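## Task

Use TEACH mode to learn which key the machine actually registers for each press (the registered key lights up; names are printed under the keys), then turn the selector to JOB and make the machine register exactly 45, 35, 53, 55, 33, 54, 34, 44, 43 in that order, each once, with no other keys registered. JOB is one-way, keys stop lighting in JOB, and the result must hold without the robot holding anything in place.

## Robot and tools

Robot: one Kinova Gen3 arm with seven revolute joints and a Robotiq 2F-85 two-finger parallel gripper at its tip. There is only this single arm.

Frames: the scene frame has its origin on the table surface right under the arm base. +z is up, and +y points left when you face along +x. The base itself can sit slightly tilted. Camera calibration (K, distortion, T_world_to_cam) is given in this frame for cam_head_left and cam_head_right; cam_wrist has intrinsics only and rides on the wrist, near the URDF link wrist_camera_optical (+z looking out, +x right, +y down in the image).

execute_actions: argument actions is a list holding zero or one item. An empty list just reports the current state. A wait item is {"steps": N} with N from 1 to 300 control steps (1/30 s each); it sends nothing new. A motion item is {"rows": [...], "steps": N} with N at most 15 (default 15). Each row is used for one step; if there are fewer rows than steps, the last row repeats. Optional pictures (true/false) controls whether camera images come back. A refused call moves nothing.

Each row is one flat list of 9 numbers for the single arm, in this order: joint_1 waist, joint_2 shoulder, joint_3 upper arm roll, joint_4 elbow, joint_5 forearm roll, joint_6 wrist pitch, joint_7 wrist roll, gripper position, gripper speed. The seven joint numbers are absolute target angles in radians, in the same convention as the Joint positions line (not offsets). Stated ranges: waist, upper arm roll, forearm roll and wrist roll -69.115 to 69.115; shoulder -2.250 to 2.250; elbow -2.580 to 2.580; wrist pitch -2.100 to 2.100. True ends may differ by up to 0.013 rad. A target more than 0.013 beyond a stated end, and farther out than the joint's current angle, gets the call refused; a target past the real end is clipped there, and the result may print joint sent to its limit (possibly for an earlier action still running).

Gripper position is an absolute setting from -1 to 1: +1 fully open (about 85 mm between pads), 0 roughly 41 mm, about -0.8 pads touching, -1 closes until blocked (full grip roughly 190 to 235 N per pad). Gripper speed, -1 to 1, sets closing/opening rate: about 20 mm/s at -1, 85 at 0, 150 at +1. Fingertips advance about 13 mm away from the wrist while closing, so keep clearance to surfaces. position_measured_pct reads about 50 - 50 x position: 0 when fully open, near 90 when pads meet with nothing between. Fingers stay put once stopped until the position number changes by 0.01 or more. For pressing keys, a closed gripper makes a compact pointer.

Motion limits: each step the joint target is clamped to within 0.304 rad of the measured angle for joints 1 to 4 and 0.266 rad for joints 5 to 7, and targets are scaled back if they would shift the gripper more than 70 mm from where it is. Joints move together and arrive together; reversing a command stops them together. After a big move the arm may not yet be at target when the result arrives, and it keeps heading to the last row sent while you think or wait, until it nearly stops or a step is HELD.

Result lines: Joint positions and Joint velocities list the seven joints in row order (rad, rad/s). HELD marks steps where all or part of your row was not sent. joint command not followed means the clearance check altered or blocked targets (mounting blocks and posts count as the arm). MOTOR HOT warns from 60 C; at 75 C an OVER-TEMPERATURE FAULT makes the arm brake weakly and sag. A torque fault happens when contact torque reaches a load limit (47.5 N m for joints 1 to 4, 29.9 N m for joints 5 to 7, including carried weight): the arm halts 10 s and drops the rest of the call.

zoom_image: camera is cam_head_left, cam_head_right or cam_wrist; region is [x0, y0, x1, y1] in pixels of that camera's latest 504x504 image, origin top-left, no larger than 504 by 504. It returns a magnified crop.

read_manual: optional section, only "licences"; returns licence texts and does not move anything.

finished_scene: argument scene is the current scene number.

Suggested order: look with the cameras, find the selector and keypad; while still in TEACH, press keys gently and watch which one lights to build the mapping from physical key to registered key; turn the selector to JOB; press the physical keys that register the required sequence, once each, with no accidental extra presses; retract the arm so nothing depends on it; then end the scene.

Avoid: pushing hard into the panel (torque faults, heavy contact), brushing neighboring keys, double presses, knocking objects over, slamming, and holding loads long enough to overheat motors.

Each tool is called after "Request:" by a JSON object that holds its "op" and its "data", one argument or row to a line.

## Session

Request:
{"op": "execute_actions", "data": {
  "actions": []
}}

Scene clock: 0.00 s of 4800.00 s.
position_measured_pct=0.0
Joint positions: [-1.049  1.032  0.3    2.483  2.695  1.618 -0.398]
Joint velocities: [-0.    -0.    -0.    -0.001 -0.    -0.    -0.   ]
Motor temperatures (°C, as the motors report them): [32 30 28 30 37 36 39]

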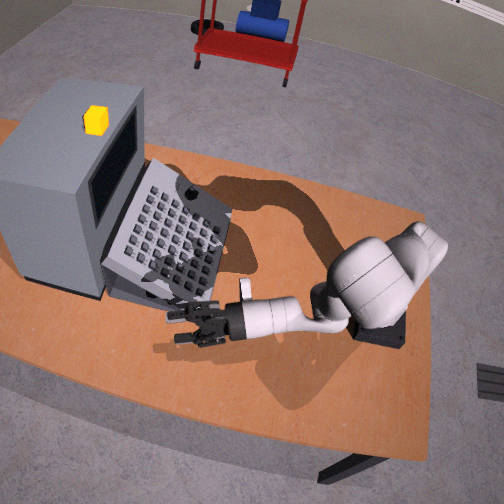

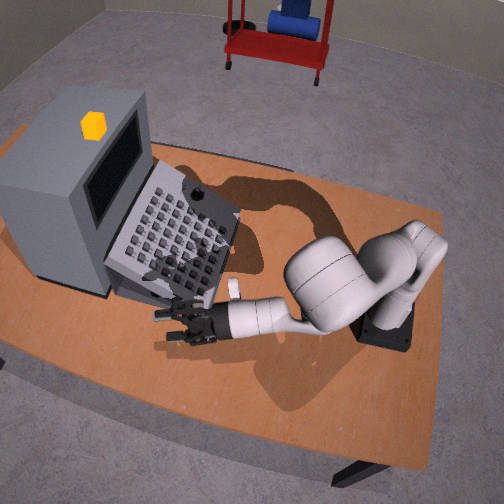

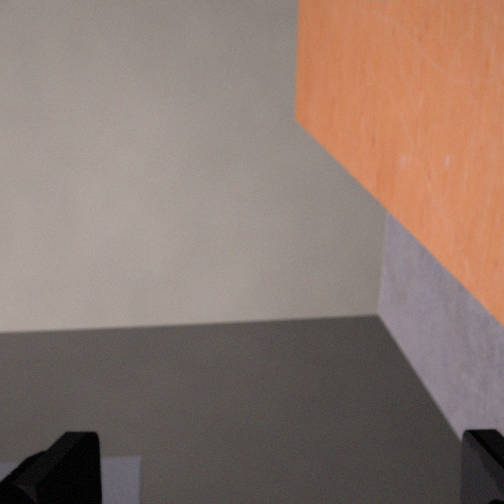

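Request:
{"op": "zoom_image", "data": {
  "camera": "cam_head_left",
  "region": [90, 150, 250, 320]
}}

Request:
{"op": "zoom_image", "data": {
  "camera": "cam_head_right",
  "region": [90, 150, 250, 320]
}}

Request:
{"op": "zoom_image", "data": {
  "camera": "cam_head_right",
  "region": [270, 200, 470, 380]
}}

Request:
{"op": "zoom_image", "data": {
  "camera": "cam_head_left",
  "region": [270, 200, 470, 380]
}}

Region (90, 150, 250, 320) of cam_head_left's 504x504 image, scaled by 2.965, with more detail than that image has; it fills the left 474 columns of this view, and the rest is white.

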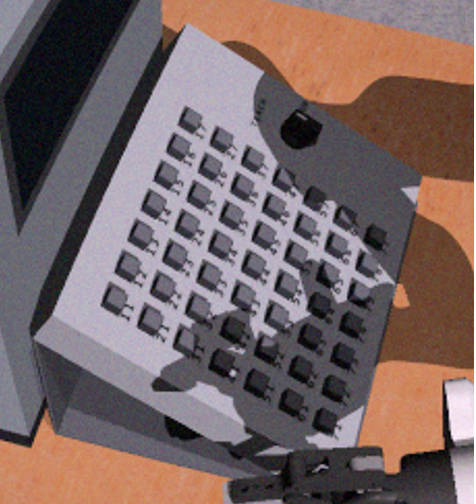

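Region (90, 150, 250, 320) of cam_head_right's 504x504 image, scaled by 2.965, with more detail than that image has; it fills the left 474 columns of this view, and the rest is white.

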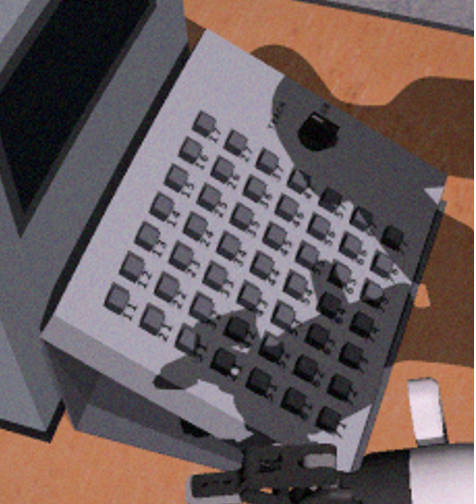

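Region (270, 200, 470, 380) of cam_head_right's 504x504 image, scaled by 2.520, with more detail than that image has; it fills the top 454 rows of this view, and the rest is white.

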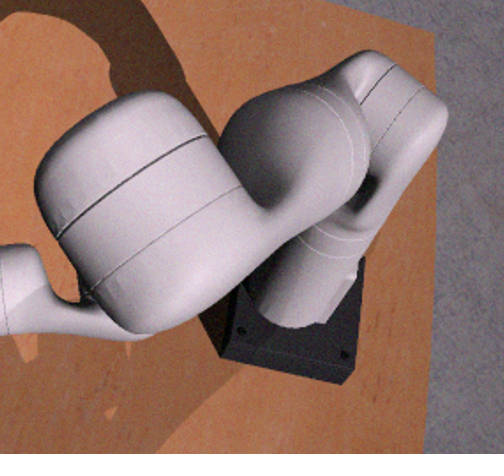

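Region (270, 200, 470, 380) of cam_head_left's 504x504 image, scaled by 2.520, with more detail than that image has; it fills the top 454 rows of this view, and the rest is white.

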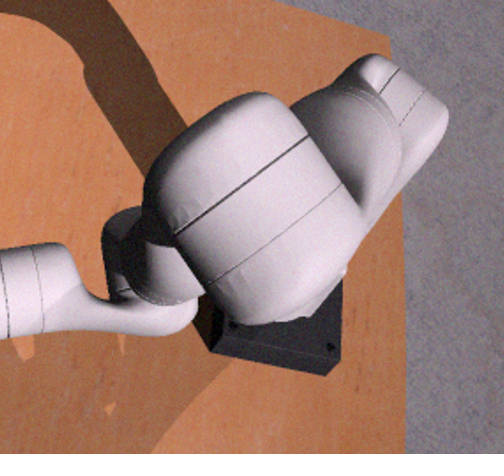

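Request:
{"op": "execute_actions", "data": {
  "actions": [
    {"rows":[[-1.049,0.3,0,2.2,3.1416,0.6,0,-1,0]]}
  ],
  "pictures": false
}}

Request:
{"op": "execute_actions", "data": {
  "actions": [
    {"steps":30}
  ]
}}

Scene clock: 42.70 s of 4800.00 s.
position_measured_pct=36.9
Joint positions: [-1.048  0.738  0.104  2.298  2.942  1.366 -0.162]
Joint velocities: [-0.006 -0.772 -0.307 -0.288  0.588 -0.675  0.472]
Motor temperatures (°C, as the motors report them): [32 31 28 30 37 36 39]
Steps of this call (steps 1 to 90: nothing new was sent; then 39.20 s passed at rest; steps 91 to 105: all 15 steps of this action). Readings (joint positions | what the end effector reports):
91: [-1.049 1.031 0.299 2.483 2.696 1.617 -0.398] | position_measured_pct=0.0
92: [-1.048 1.024 0.295 2.478 2.700 1.612 -0.393] | position_measured_pct=0.4
94: [-1.047 0.993 0.269 2.453 2.722 1.588 -0.370] | position_measured_pct=4.8
98: [-1.047 0.905 0.195 2.384 2.798 1.512 -0.295] | position_measured_pct=15.9
105: the state above

Scene clock: 43.70 s of 4800.00 s.
position_measured_pct=91.3
Joint positions: [-1.049  0.301  0.     2.2    3.142  0.6    0.   ]
Joint velocities: [ 0.    -0.005  0.001  0.    -0.    -0.001  0.001]
Motor temperatures (°C, as the motors report them): [32 31 28 30 37 36 39]
Steps of this call (steps 1 to 30: the robot went on to your last target). Readings (joint positions | what the end effector reports):
1: [-1.049 0.711 0.094 2.289 2.961 1.343 -0.147] | position_measured_pct=40.1
2: [-1.049 0.684 0.085 2.280 2.979 1.319 -0.132] | position_measured_pct=42.9
4: [-1.049 0.628 0.068 2.265 3.011 1.270 -0.107] | position_measured_pct=48.8
8: [-1.049 0.507 0.041 2.239 3.062 1.161 -0.065] | position_measured_pct=60.7
30: the state above

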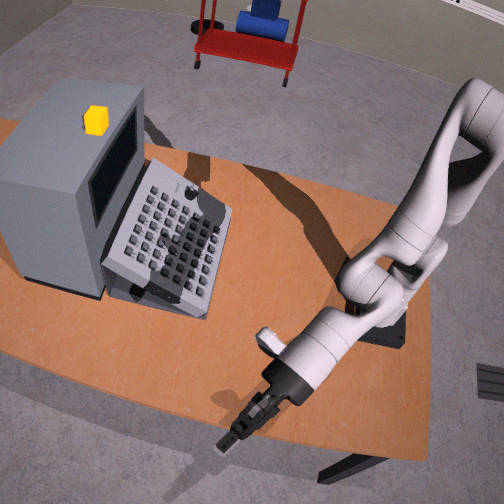

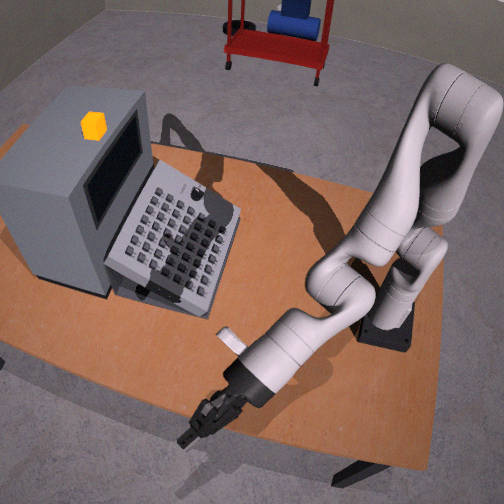

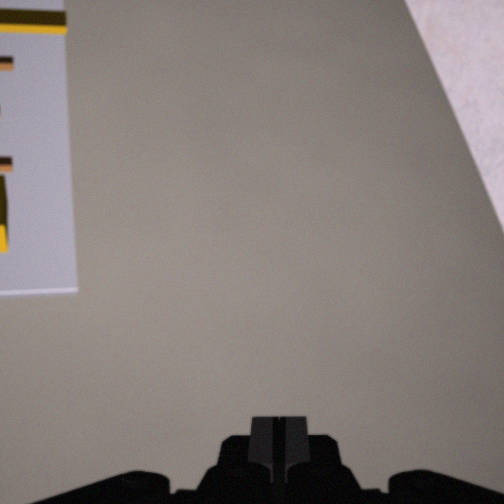

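Request:
{"op": "execute_actions", "data": {
  "actions": [
    {"rows":[[0,0.3,0,1.9,3.1416,-0.42,0,-1,0]]}
  ],
  "pictures": false
}}

Request:
{"op": "execute_actions", "data": {
  "actions": [
    {"steps":40}
  ]
}}

Scene clock: 54.87 s of 4800.00 s.
position_measured_pct=91.3
Joint positions: [-0.737  0.3   -0.001  1.995  3.142  0.334  0.   ]
Joint velocities: [ 0.758 -0.003  0.006 -0.277 -0.001 -0.663  0.001]
Motor temperatures (°C, as the motors report them): [32 31 28 30 37 36 39]
Steps of this call (steps 1 to 15: the robot went on to your last target; steps 16 to 90: nothing new was sent; then 7.67 s passed at rest; steps 91 to 105: all 15 steps of this action). Readings (joint positions | what the end effector reports):
91: [-1.047 0.300 -0.000 2.199 3.142 0.599 -0.000] | position_measured_pct=91.3
92: [-1.040 0.300 -0.002 2.194 3.142 0.594 -0.000] | position_measured_pct=91.3
94: [-1.010 0.301 -0.003 2.168 3.142 0.571 -0.000] | position_measured_pct=91.3
98: [-0.913 0.301 -0.001 2.087 3.142 0.488 0.000] | position_measured_pct=91.3
105: the state above

Scene clock: 56.20 s of 4800.00 s.
position_measured_pct=91.3
Joint positions: [-0.001  0.3    0.     1.9    3.142 -0.42  -0.   ]
Joint velocities: [ 0.007  0.001 -0.     0.001 -0.    -0.    -0.001]
Motor temperatures (°C, as the motors report them): [32 31 28 30 37 36 39]
Steps of this call (steps 1 to 40: the robot went on to your last target). Readings (joint positions | what the end effector reports):
1: [-0.711 0.300 -0.001 1.986 3.142 0.312 0.000] | position_measured_pct=91.3
2: [-0.686 0.300 -0.001 1.978 3.142 0.290 0.000] | position_measured_pct=91.3
4: [-0.636 0.300 -0.001 1.964 3.142 0.246 0.000] | position_measured_pct=91.3
8: [-0.536 0.300 -0.000 1.944 3.142 0.158 0.000] | position_measured_pct=91.3
40: the state above

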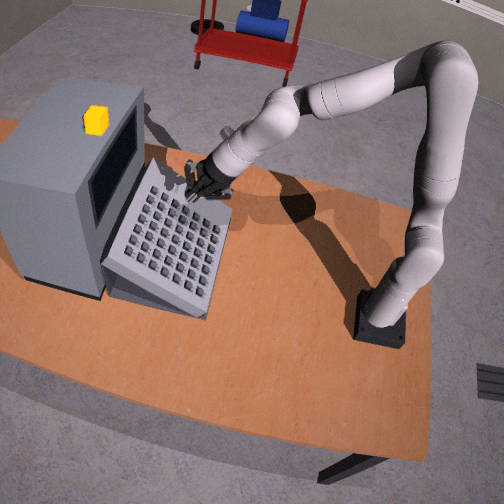

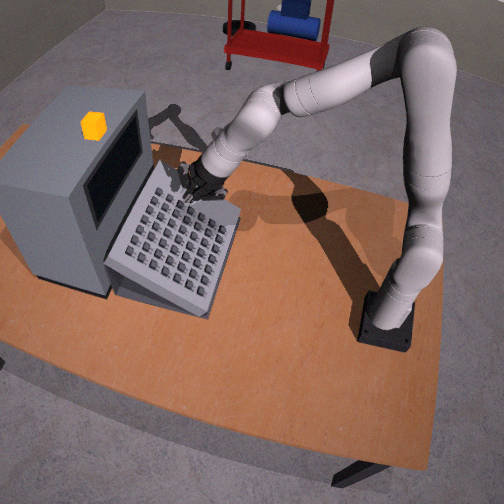

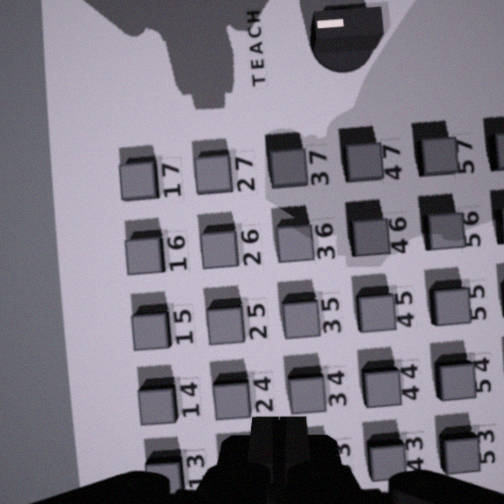

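Request:
{"op": "execute_actions", "data": {
  "actions": [
    {"rows":[[0,0.554,0,1.909,3.1416,-0.157,0,-1,0]]}
  ],
  "pictures": false
}}

Request:
{"op": "execute_actions", "data": {
  "actions": [
    {"steps":20}
  ]
}}

Request:
{"op": "zoom_image", "data": {
  "camera": "cam_head_left",
  "region": [110, 160, 240, 290]
}}

Scene clock: 69.03 s of 4800.00 s.
position_measured_pct=91.3
Joint positions: [-0.     0.548 -0.     1.91   3.142 -0.158 -0.   ]
Joint velocities: [ 0.001  0.04   0.001 -0.012  0.001  0.025  0.001]
Motor temperatures (°C, as the motors report them): [32 31 28 30 37 36 39]
Steps of this call (steps 1 to 30: the robot went on to your last target; steps 31 to 90: nothing new was sent; then 9.33 s passed at rest; steps 91 to 105: all 15 steps of this action). Readings (joint positions | what the end effector reports):
91: [0.000 0.301 0.000 1.900 3.142 -0.419 -0.000] | position_measured_pct=91.3
92: [0.000 0.308 0.000 1.900 3.142 -0.414 0.000] | position_measured_pct=91.3
94: [0.000 0.338 0.000 1.900 3.142 -0.386 0.000] | position_measured_pct=91.3
98: [0.000 0.453 0.000 1.904 3.142 -0.268 0.000] | position_measured_pct=91.3
105: the state above

Scene clock: 69.70 s of 4800.00 s.
position_measured_pct=91.3
Joint positions: [-0.     0.554  0.     1.909  3.142 -0.157  0.   ]
Joint velocities: [-0.     0.001 -0.001 -0.001  0.     0.     0.   ]
Motor temperatures (°C, as the motors report them): [32 31 28 30 37 36 39]
Steps of this call (steps 1 to 15: the robot went on to your last target; steps 16 to 20: nothing new was sent). Readings (joint positions | what the end effector reports):
1: [-0.000 0.549 -0.000 1.909 3.142 -0.157 0.000] | position_measured_pct=91.3
2: [-0.000 0.550 -0.000 1.909 3.142 -0.157 0.000] | position_measured_pct=91.3
4: [-0.000 0.552 0.000 1.909 3.142 -0.157 -0.000] | position_measured_pct=91.3
8: [-0.000 0.553 -0.000 1.909 3.142 -0.157 -0.000] | position_measured_pct=91.3
20: the state above
The arm was judged still, so your last target was given up. Only a new action makes it travel on or press farther. Fingers that are still opening or closing keep moving.

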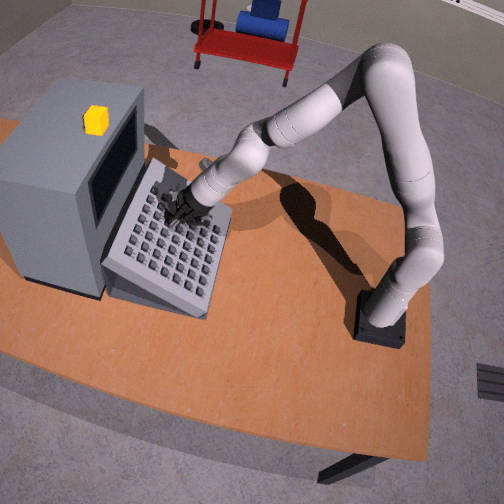

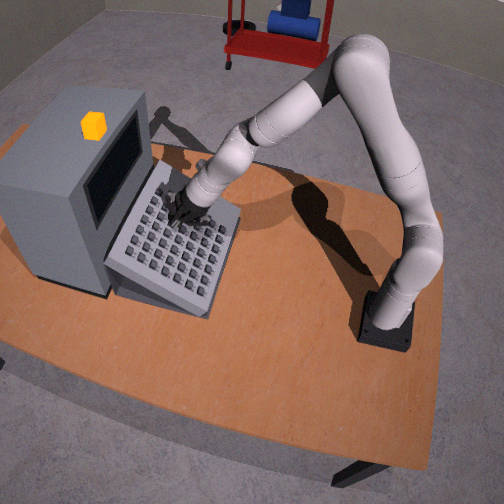

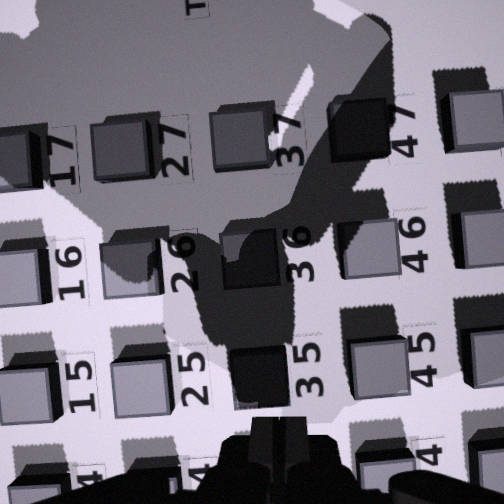

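Region (110, 160, 240, 290) of cam_head_left's 504x504 image, scaled by 3.877, with more detail than that image has.

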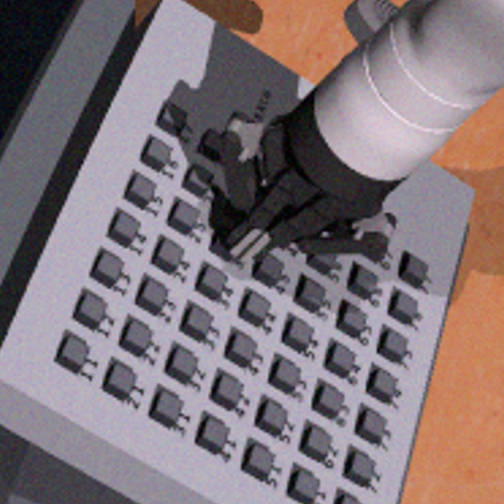

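Request:
{"op": "execute_actions", "data": {
  "actions": [
    {"rows":[[-0.029,0.5846,0,1.8916,3.1416,-0.1438,0,-1,0]]}
  ]
}}

Request:
{"op": "zoom_image", "data": {
  "camera": "cam_head_left",
  "region": [130, 190, 210, 270]
}}

Scene clock: 82.07 s of 4800.00 s.
position_measured_pct=91.3
Joint positions: [-0.029  0.584 -0.     1.892  3.142 -0.144  0.   ]
Joint velocities: [-0.002  0.002 -0.002  0.    -0.001  0.     0.001]
Motor temperatures (°C, as the motors report them): [32 31 28 30 37 36 39]
Steps of this call (steps 1 to 90: nothing new was sent; then 8.87 s passed at rest; steps 91 to 105: all 15 steps of this action). Readings (joint positions | what the end effector reports):
91: [-0.001 0.555 0.000 1.908 3.142 -0.157 -0.000] | position_measured_pct=91.3
92: [-0.008 0.562 0.002 1.905 3.142 -0.154 -0.000] | position_measured_pct=91.3
94: [-0.025 0.581 0.000 1.895 3.142 -0.147 0.000] | position_measured_pct=91.3
98: [-0.028 0.583 -0.000 1.892 3.142 -0.144 0.000] | position_measured_pct=91.3
105: the state above

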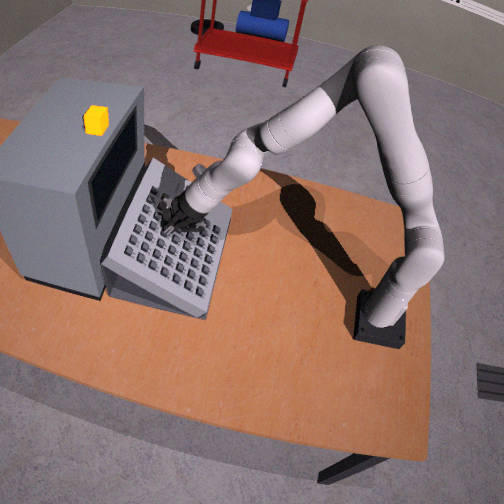

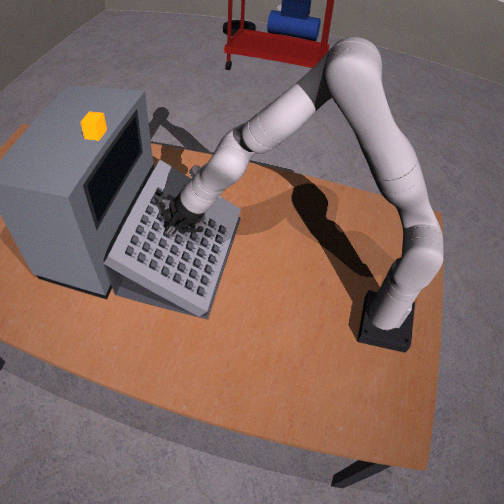

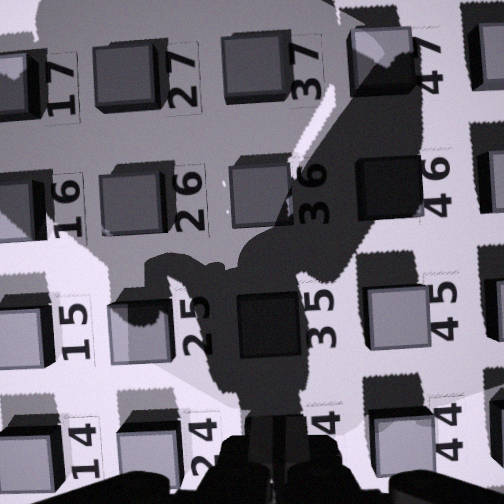

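Region (130, 190, 210, 270) of cam_head_left's 504x504 image, scaled by 6.300, with more detail than that image has.

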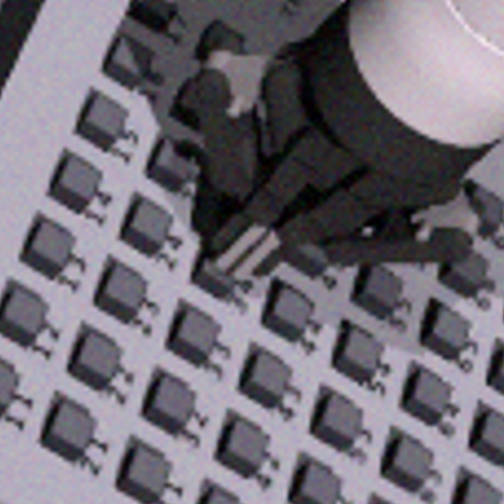

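Request:
{"op": "execute_actions", "data": {
  "actions": [
    {"rows":[[-0.029,0.5896,0,1.8898,3.1416,-0.1406,0,-1,0],[-0.029,0.5896,0,1.8898,3.1416,-0.1406,0,-1,0],[-0.029,0.5946,0,1.888,3.1416,-0.1374,0,-1,0],[-0.029,0.5946,0,1.888,3.1416,-0.1374,0,-1,0],[-0.029,0.5996,0,1.886,3.1416,-0.1344,0,-1,0],[-0.029,0.5996,0,1.886,3.1416,-0.1344,0,-1,0],[-0.029,0.6046,0,1.884,3.1416,-0.1314,0,-1,0],[-0.029,0.6046,0,1.884,3.1416,-0.1314,0,-1,0],[-0.029,0.6096,0,1.882,3.1416,-0.1284,0,-1,0]]}
  ]
}}

Request:
{"op": "zoom_image", "data": {
  "camera": "cam_head_left",
  "region": [110, 180, 230, 300]
}}

Scene clock: 87.80 s of 4800.00 s.
position_measured_pct=91.3
Joint positions: [-0.029  0.604 -0.     1.885  3.142 -0.131  0.   ]
Joint velocities: [ 0.     0.     0.     0.001 -0.001 -0.     0.   ]
Motor temperatures (°C, as the motors report them): [32 31 28 30 37 36 39]
Steps of this call (steps 1 to 15: the robot went on to your last target; steps 16 to 90: nothing new was sent; then 2.23 s passed at rest; steps 91 to 105: all 15 steps of this action). Readings (joint positions | what the end effector reports):
91: [-0.029 0.586 0.000 1.891 3.142 -0.143 -0.000] | position_measured_pct=91.3
92: [-0.029 0.588 0.000 1.890 3.142 -0.142 0.000] | position_measured_pct=91.3
94: [-0.029 0.593 0.000 1.889 3.142 -0.139 0.000] | position_measured_pct=91.3
98: [-0.029 0.602 -0.000 1.885 3.142 -0.133 0.000] | position_measured_pct=91.3
105: the state above

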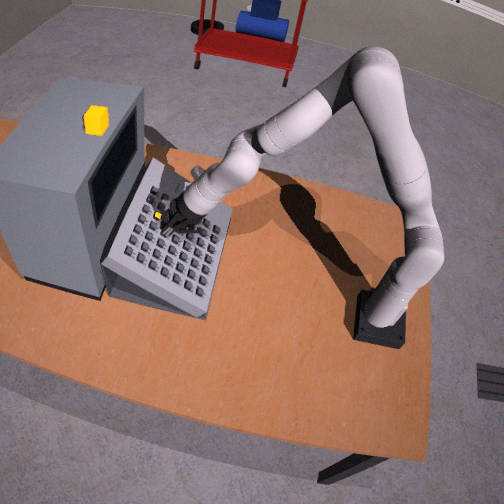

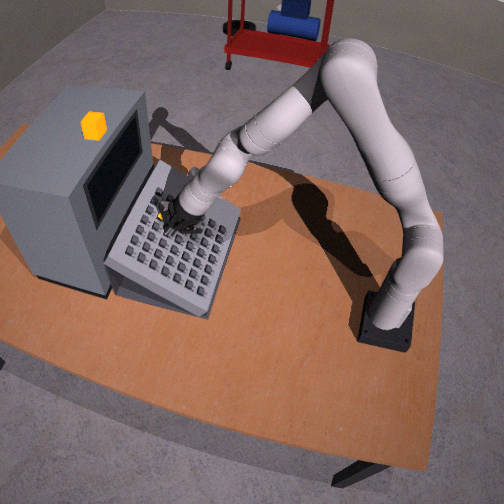

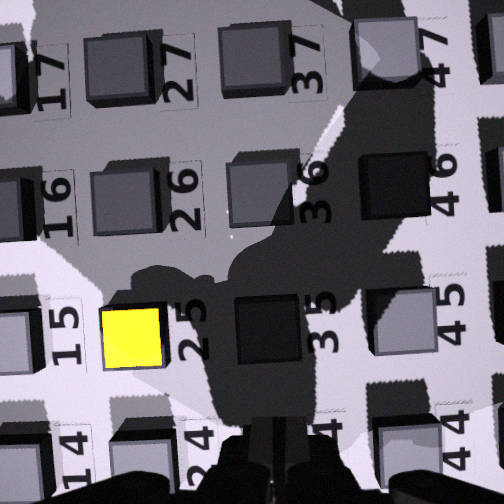

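Region (110, 180, 230, 300) of cam_head_left's 504x504 image, scaled by 4.200, with more detail than that image has.

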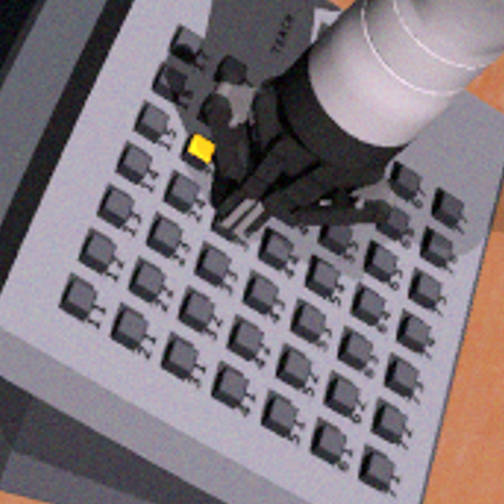

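Request:
{"op": "execute_actions", "data": {
  "actions": [
    {"rows":[[-0.029,0.561,0,1.901,3.1416,-0.158,0,-1,0],[-0.029,0.561,0,1.901,3.1416,-0.158,0,-1,0],[-0.029,0.561,0,1.901,3.1416,-0.158,0,-1,0],[-0.029,0.561,0,1.901,3.1416,-0.158,0,-1,0],[-0.029,0.561,0,1.901,3.1416,-0.158,0,-1,0],[-0.088,0.5608,0,2.1248,3.1416,0.0656,0,-1,0]]}
  ],
  "pictures": false
}}

Request:
{"op": "execute_actions", "data": {
  "actions": [
    {"steps":10}
  ]
}}

Scene clock: 103.30 s of 4800.00 s.
position_measured_pct=91.3
Joint positions: [-0.08   0.562 -0.001  2.099  3.142  0.036 -0.   ]
Joint velocities: [-0.118  0.005 -0.004  0.492  0.     0.55  -0.001]
Motor temperatures (°C, as the motors report them): [32 31 28 30 37 36 39]
Steps of this call (steps 1 to 15: the robot went on to your last target; steps 16 to 90: nothing new was sent; then 12.00 s passed at rest; steps 91 to 105: all 15 steps of this action). Readings (joint positions | what the end effector reports):
91: [-0.029 0.603 -0.000 1.885 3.142 -0.131 0.000] | position_measured_pct=91.3
92: [-0.029 0.597 -0.000 1.887 3.142 -0.134 0.000] | position_measured_pct=91.3
94: [-0.029 0.573 -0.000 1.895 3.142 -0.147 0.000] | position_measured_pct=91.3
98: [-0.034 0.562 0.001 1.920 3.142 -0.141 0.000] | position_measured_pct=91.3
105: the state above

Scene clock: 103.63 s of 4800.00 s.
position_measured_pct=91.3
Joint positions: [-0.088  0.561 -0.     2.125  3.142  0.066  0.   ]
Joint velocities: [-0.003 -0.001  0.001 -0.001 -0.    -0.001  0.   ]
Motor temperatures (°C, as the motors report them): [32 31 28 30 37 36 39]
Steps of this call (steps 1 to 10: the robot went on to your last target). Readings (joint positions | what the end effector reports):
1: [-0.084 0.562 -0.001 2.113 3.142 0.051 -0.000] | position_measured_pct=91.3
2: [-0.085 0.562 -0.001 2.121 3.142 0.060 -0.000] | position_measured_pct=91.3
4: [-0.086 0.562 -0.000 2.124 3.142 0.065 -0.000] | position_measured_pct=91.3
8: [-0.087 0.561 -0.000 2.125 3.142 0.066 0.000] | position_measured_pct=91.3
10: the state above

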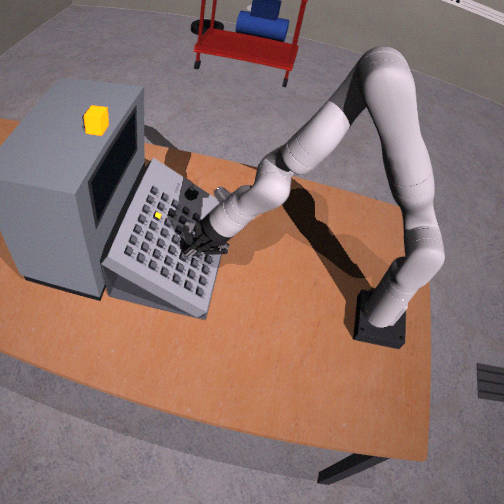

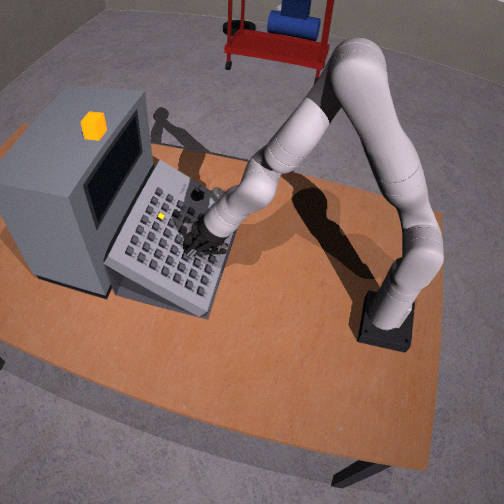

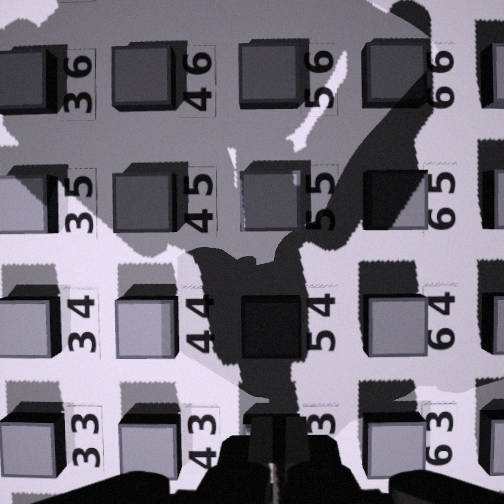

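Request:
{"op": "execute_actions", "data": {
  "actions": [
    {"rows":[[-0.092,0.570,0,2.116,3.1416,0.066,0,-1,0],[-0.092,0.576,0,2.1135,3.1416,0.0695,0,-1,0],[-0.092,0.580,0,2.112,3.1416,0.072,0,-1,0],[-0.092,0.583,0,2.1107,3.1416,0.0737,0,-1,0],[-0.092,0.586,0,2.1094,3.1416,0.0754,0,-1,0],[-0.092,0.589,0,2.1081,3.1416,0.0771,0,-1,0],[-0.092,0.592,0,2.1069,3.1416,0.0789,0,-1,0],[-0.092,0.595,0,2.1056,3.1416,0.0806,0,-1,0],[-0.092,0.598,0,2.1043,3.1416,0.0823,0,-1,0],[-0.092,0.601,0,2.103,3.1416,0.084,0,-1,0]]}
  ]
}}

Scene clock: 116.83 s of 4800.00 s.
position_measured_pct=91.3
Joint positions: [-0.092  0.599  0.     2.104  3.142  0.083 -0.   ]
Joint velocities: [-0.     0.001 -0.     0.    -0.     0.    -0.   ]
Motor temperatures (°C, as the motors report them): [32 31 28 30 37 36 39]
Steps of this call (steps 1 to 30: the robot went on to your last target; steps 31 to 90: nothing new was sent; then 9.70 s passed at rest; steps 91 to 105: all 15 steps of this action). Readings (joint positions | what the end effector reports):
91: [-0.089 0.562 0.000 2.124 3.142 0.066 -0.000] | position_measured_pct=91.3
92: [-0.091 0.568 0.000 2.120 3.142 0.066 -0.000] | position_measured_pct=91.3
94: [-0.092 0.578 -0.000 2.114 3.142 0.070 0.000] | position_measured_pct=91.3
98: [-0.092 0.590 -0.000 2.107 3.142 0.078 0.000] | position_measured_pct=91.3
105: the state above

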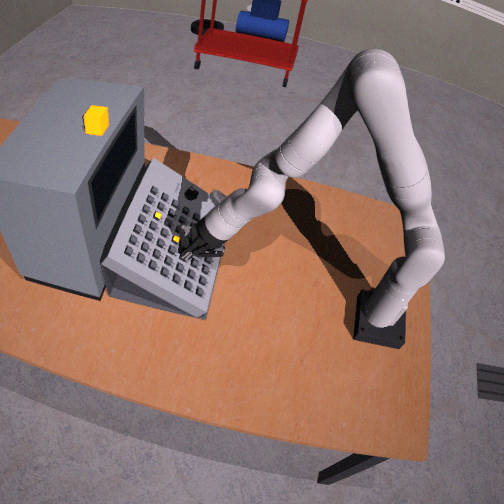

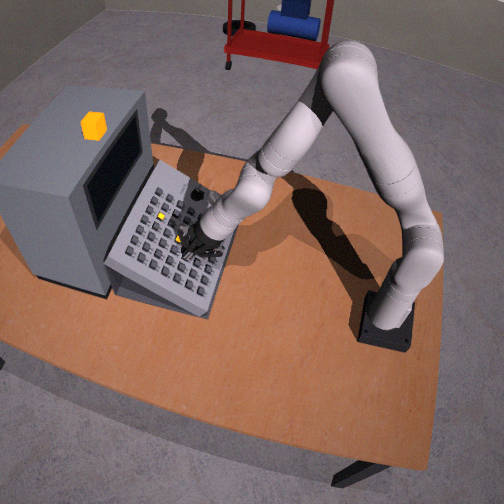

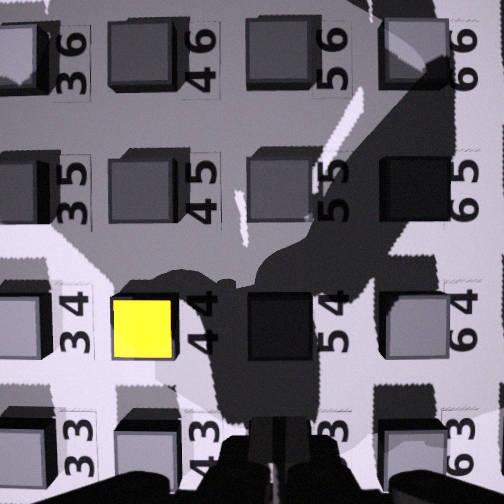

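Request:
{"op": "execute_actions", "data": {
  "actions": [
    {"rows":[[-0.092,0.567,0,2.118,3.1416,0.065,0,-1,0],[-0.092,0.567,0,2.118,3.1416,0.065,0,-1,0],[-0.092,0.567,0,2.118,3.1416,0.065,0,-1,0],[-0.092,0.567,0,2.118,3.1416,0.065,0,-1,0],[-0.160,0.585,0,2.219,3.1416,0.184,0,-1,0]],"steps":13}
  ],
  "pictures": false
}}

Request:
{"op": "execute_actions", "data": {
  "actions": [
    {"rows":[[-0.160,0.595,0,2.215,3.1416,0.19,0,-1,0],[-0.160,0.602,0,2.212,3.1416,0.194,0,-1,0],[-0.160,0.607,0,2.21,3.1416,0.197,0,-1,0],[-0.160,0.612,0,2.208,3.1416,0.2,0,-1,0],[-0.160,0.616,0,2.206,3.1416,0.202,0,-1,0],[-0.160,0.620,0,2.204,3.1416,0.204,0,-1,0]],"steps":10}
  ]
}}

Scene clock: 138.97 s of 4800.00 s.
position_measured_pct=91.3
Joint positions: [-0.156  0.585 -0.002  2.218  3.142  0.182 -0.   ]
Joint velocities: [-0.008 -0.003  0.021  0.026 -0.002  0.058 -0.   ]
Motor temperatures (°C, as the motors report them): [32 31 28 30 37 36 39]
Steps of this call (steps 1 to 15: the robot went on to your last target; steps 16 to 90: nothing new was sent; then 18.70 s passed at rest; steps 91 to 103: all 13 steps of this action). Readings (joint positions | what the end effector reports):
91: [-0.092 0.598 0.000 2.104 3.142 0.083 -0.000] | position_measured_pct=91.3
92: [-0.092 0.591 0.000 2.107 3.142 0.080 -0.000] | position_measured_pct=91.3
94: [-0.092 0.571 0.000 2.115 3.142 0.070 0.000] | position_measured_pct=91.3
98: [-0.118 0.574 0.002 2.157 3.142 0.103 0.000] | position_measured_pct=91.3
103: the state above

Scene clock: 139.30 s of 4800.00 s.
position_measured_pct=91.3
Joint positions: [-0.159  0.615  0.001  2.208  3.141  0.202 -0.   ]
Joint velocities: [-0.001  0.001  0.001  0.     0.001  0.002  0.   ]
Motor temperatures (°C, as the motors report them): [32 31 28 30 37 36 39]
Steps of this call (steps 1 to 10: all 10 steps of this action). Readings (joint positions | what the end effector reports):
1: [-0.157 0.586 -0.001 2.218 3.142 0.184 -0.000] | position_measured_pct=91.3
2: [-0.157 0.592 -0.000 2.216 3.142 0.187 0.000] | position_measured_pct=91.3
4: [-0.159 0.604 -0.000 2.212 3.142 0.194 -0.000] | position_measured_pct=91.3
8: [-0.159 0.614 0.000 2.208 3.142 0.201 -0.000] | position_measured_pct=91.3
10: the state above

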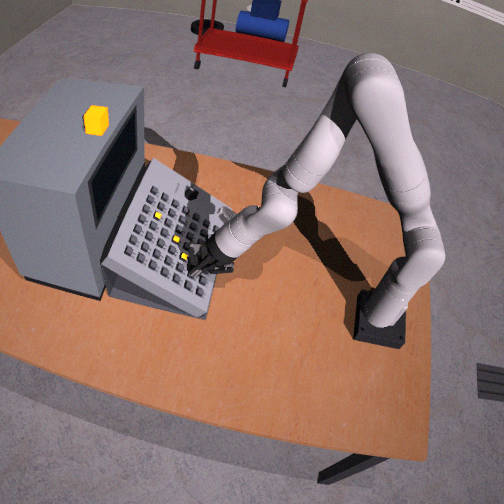

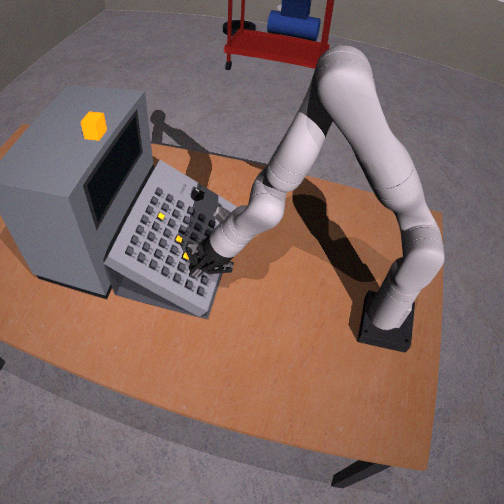

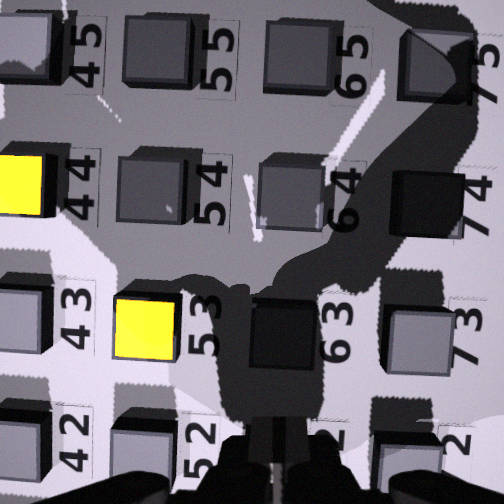

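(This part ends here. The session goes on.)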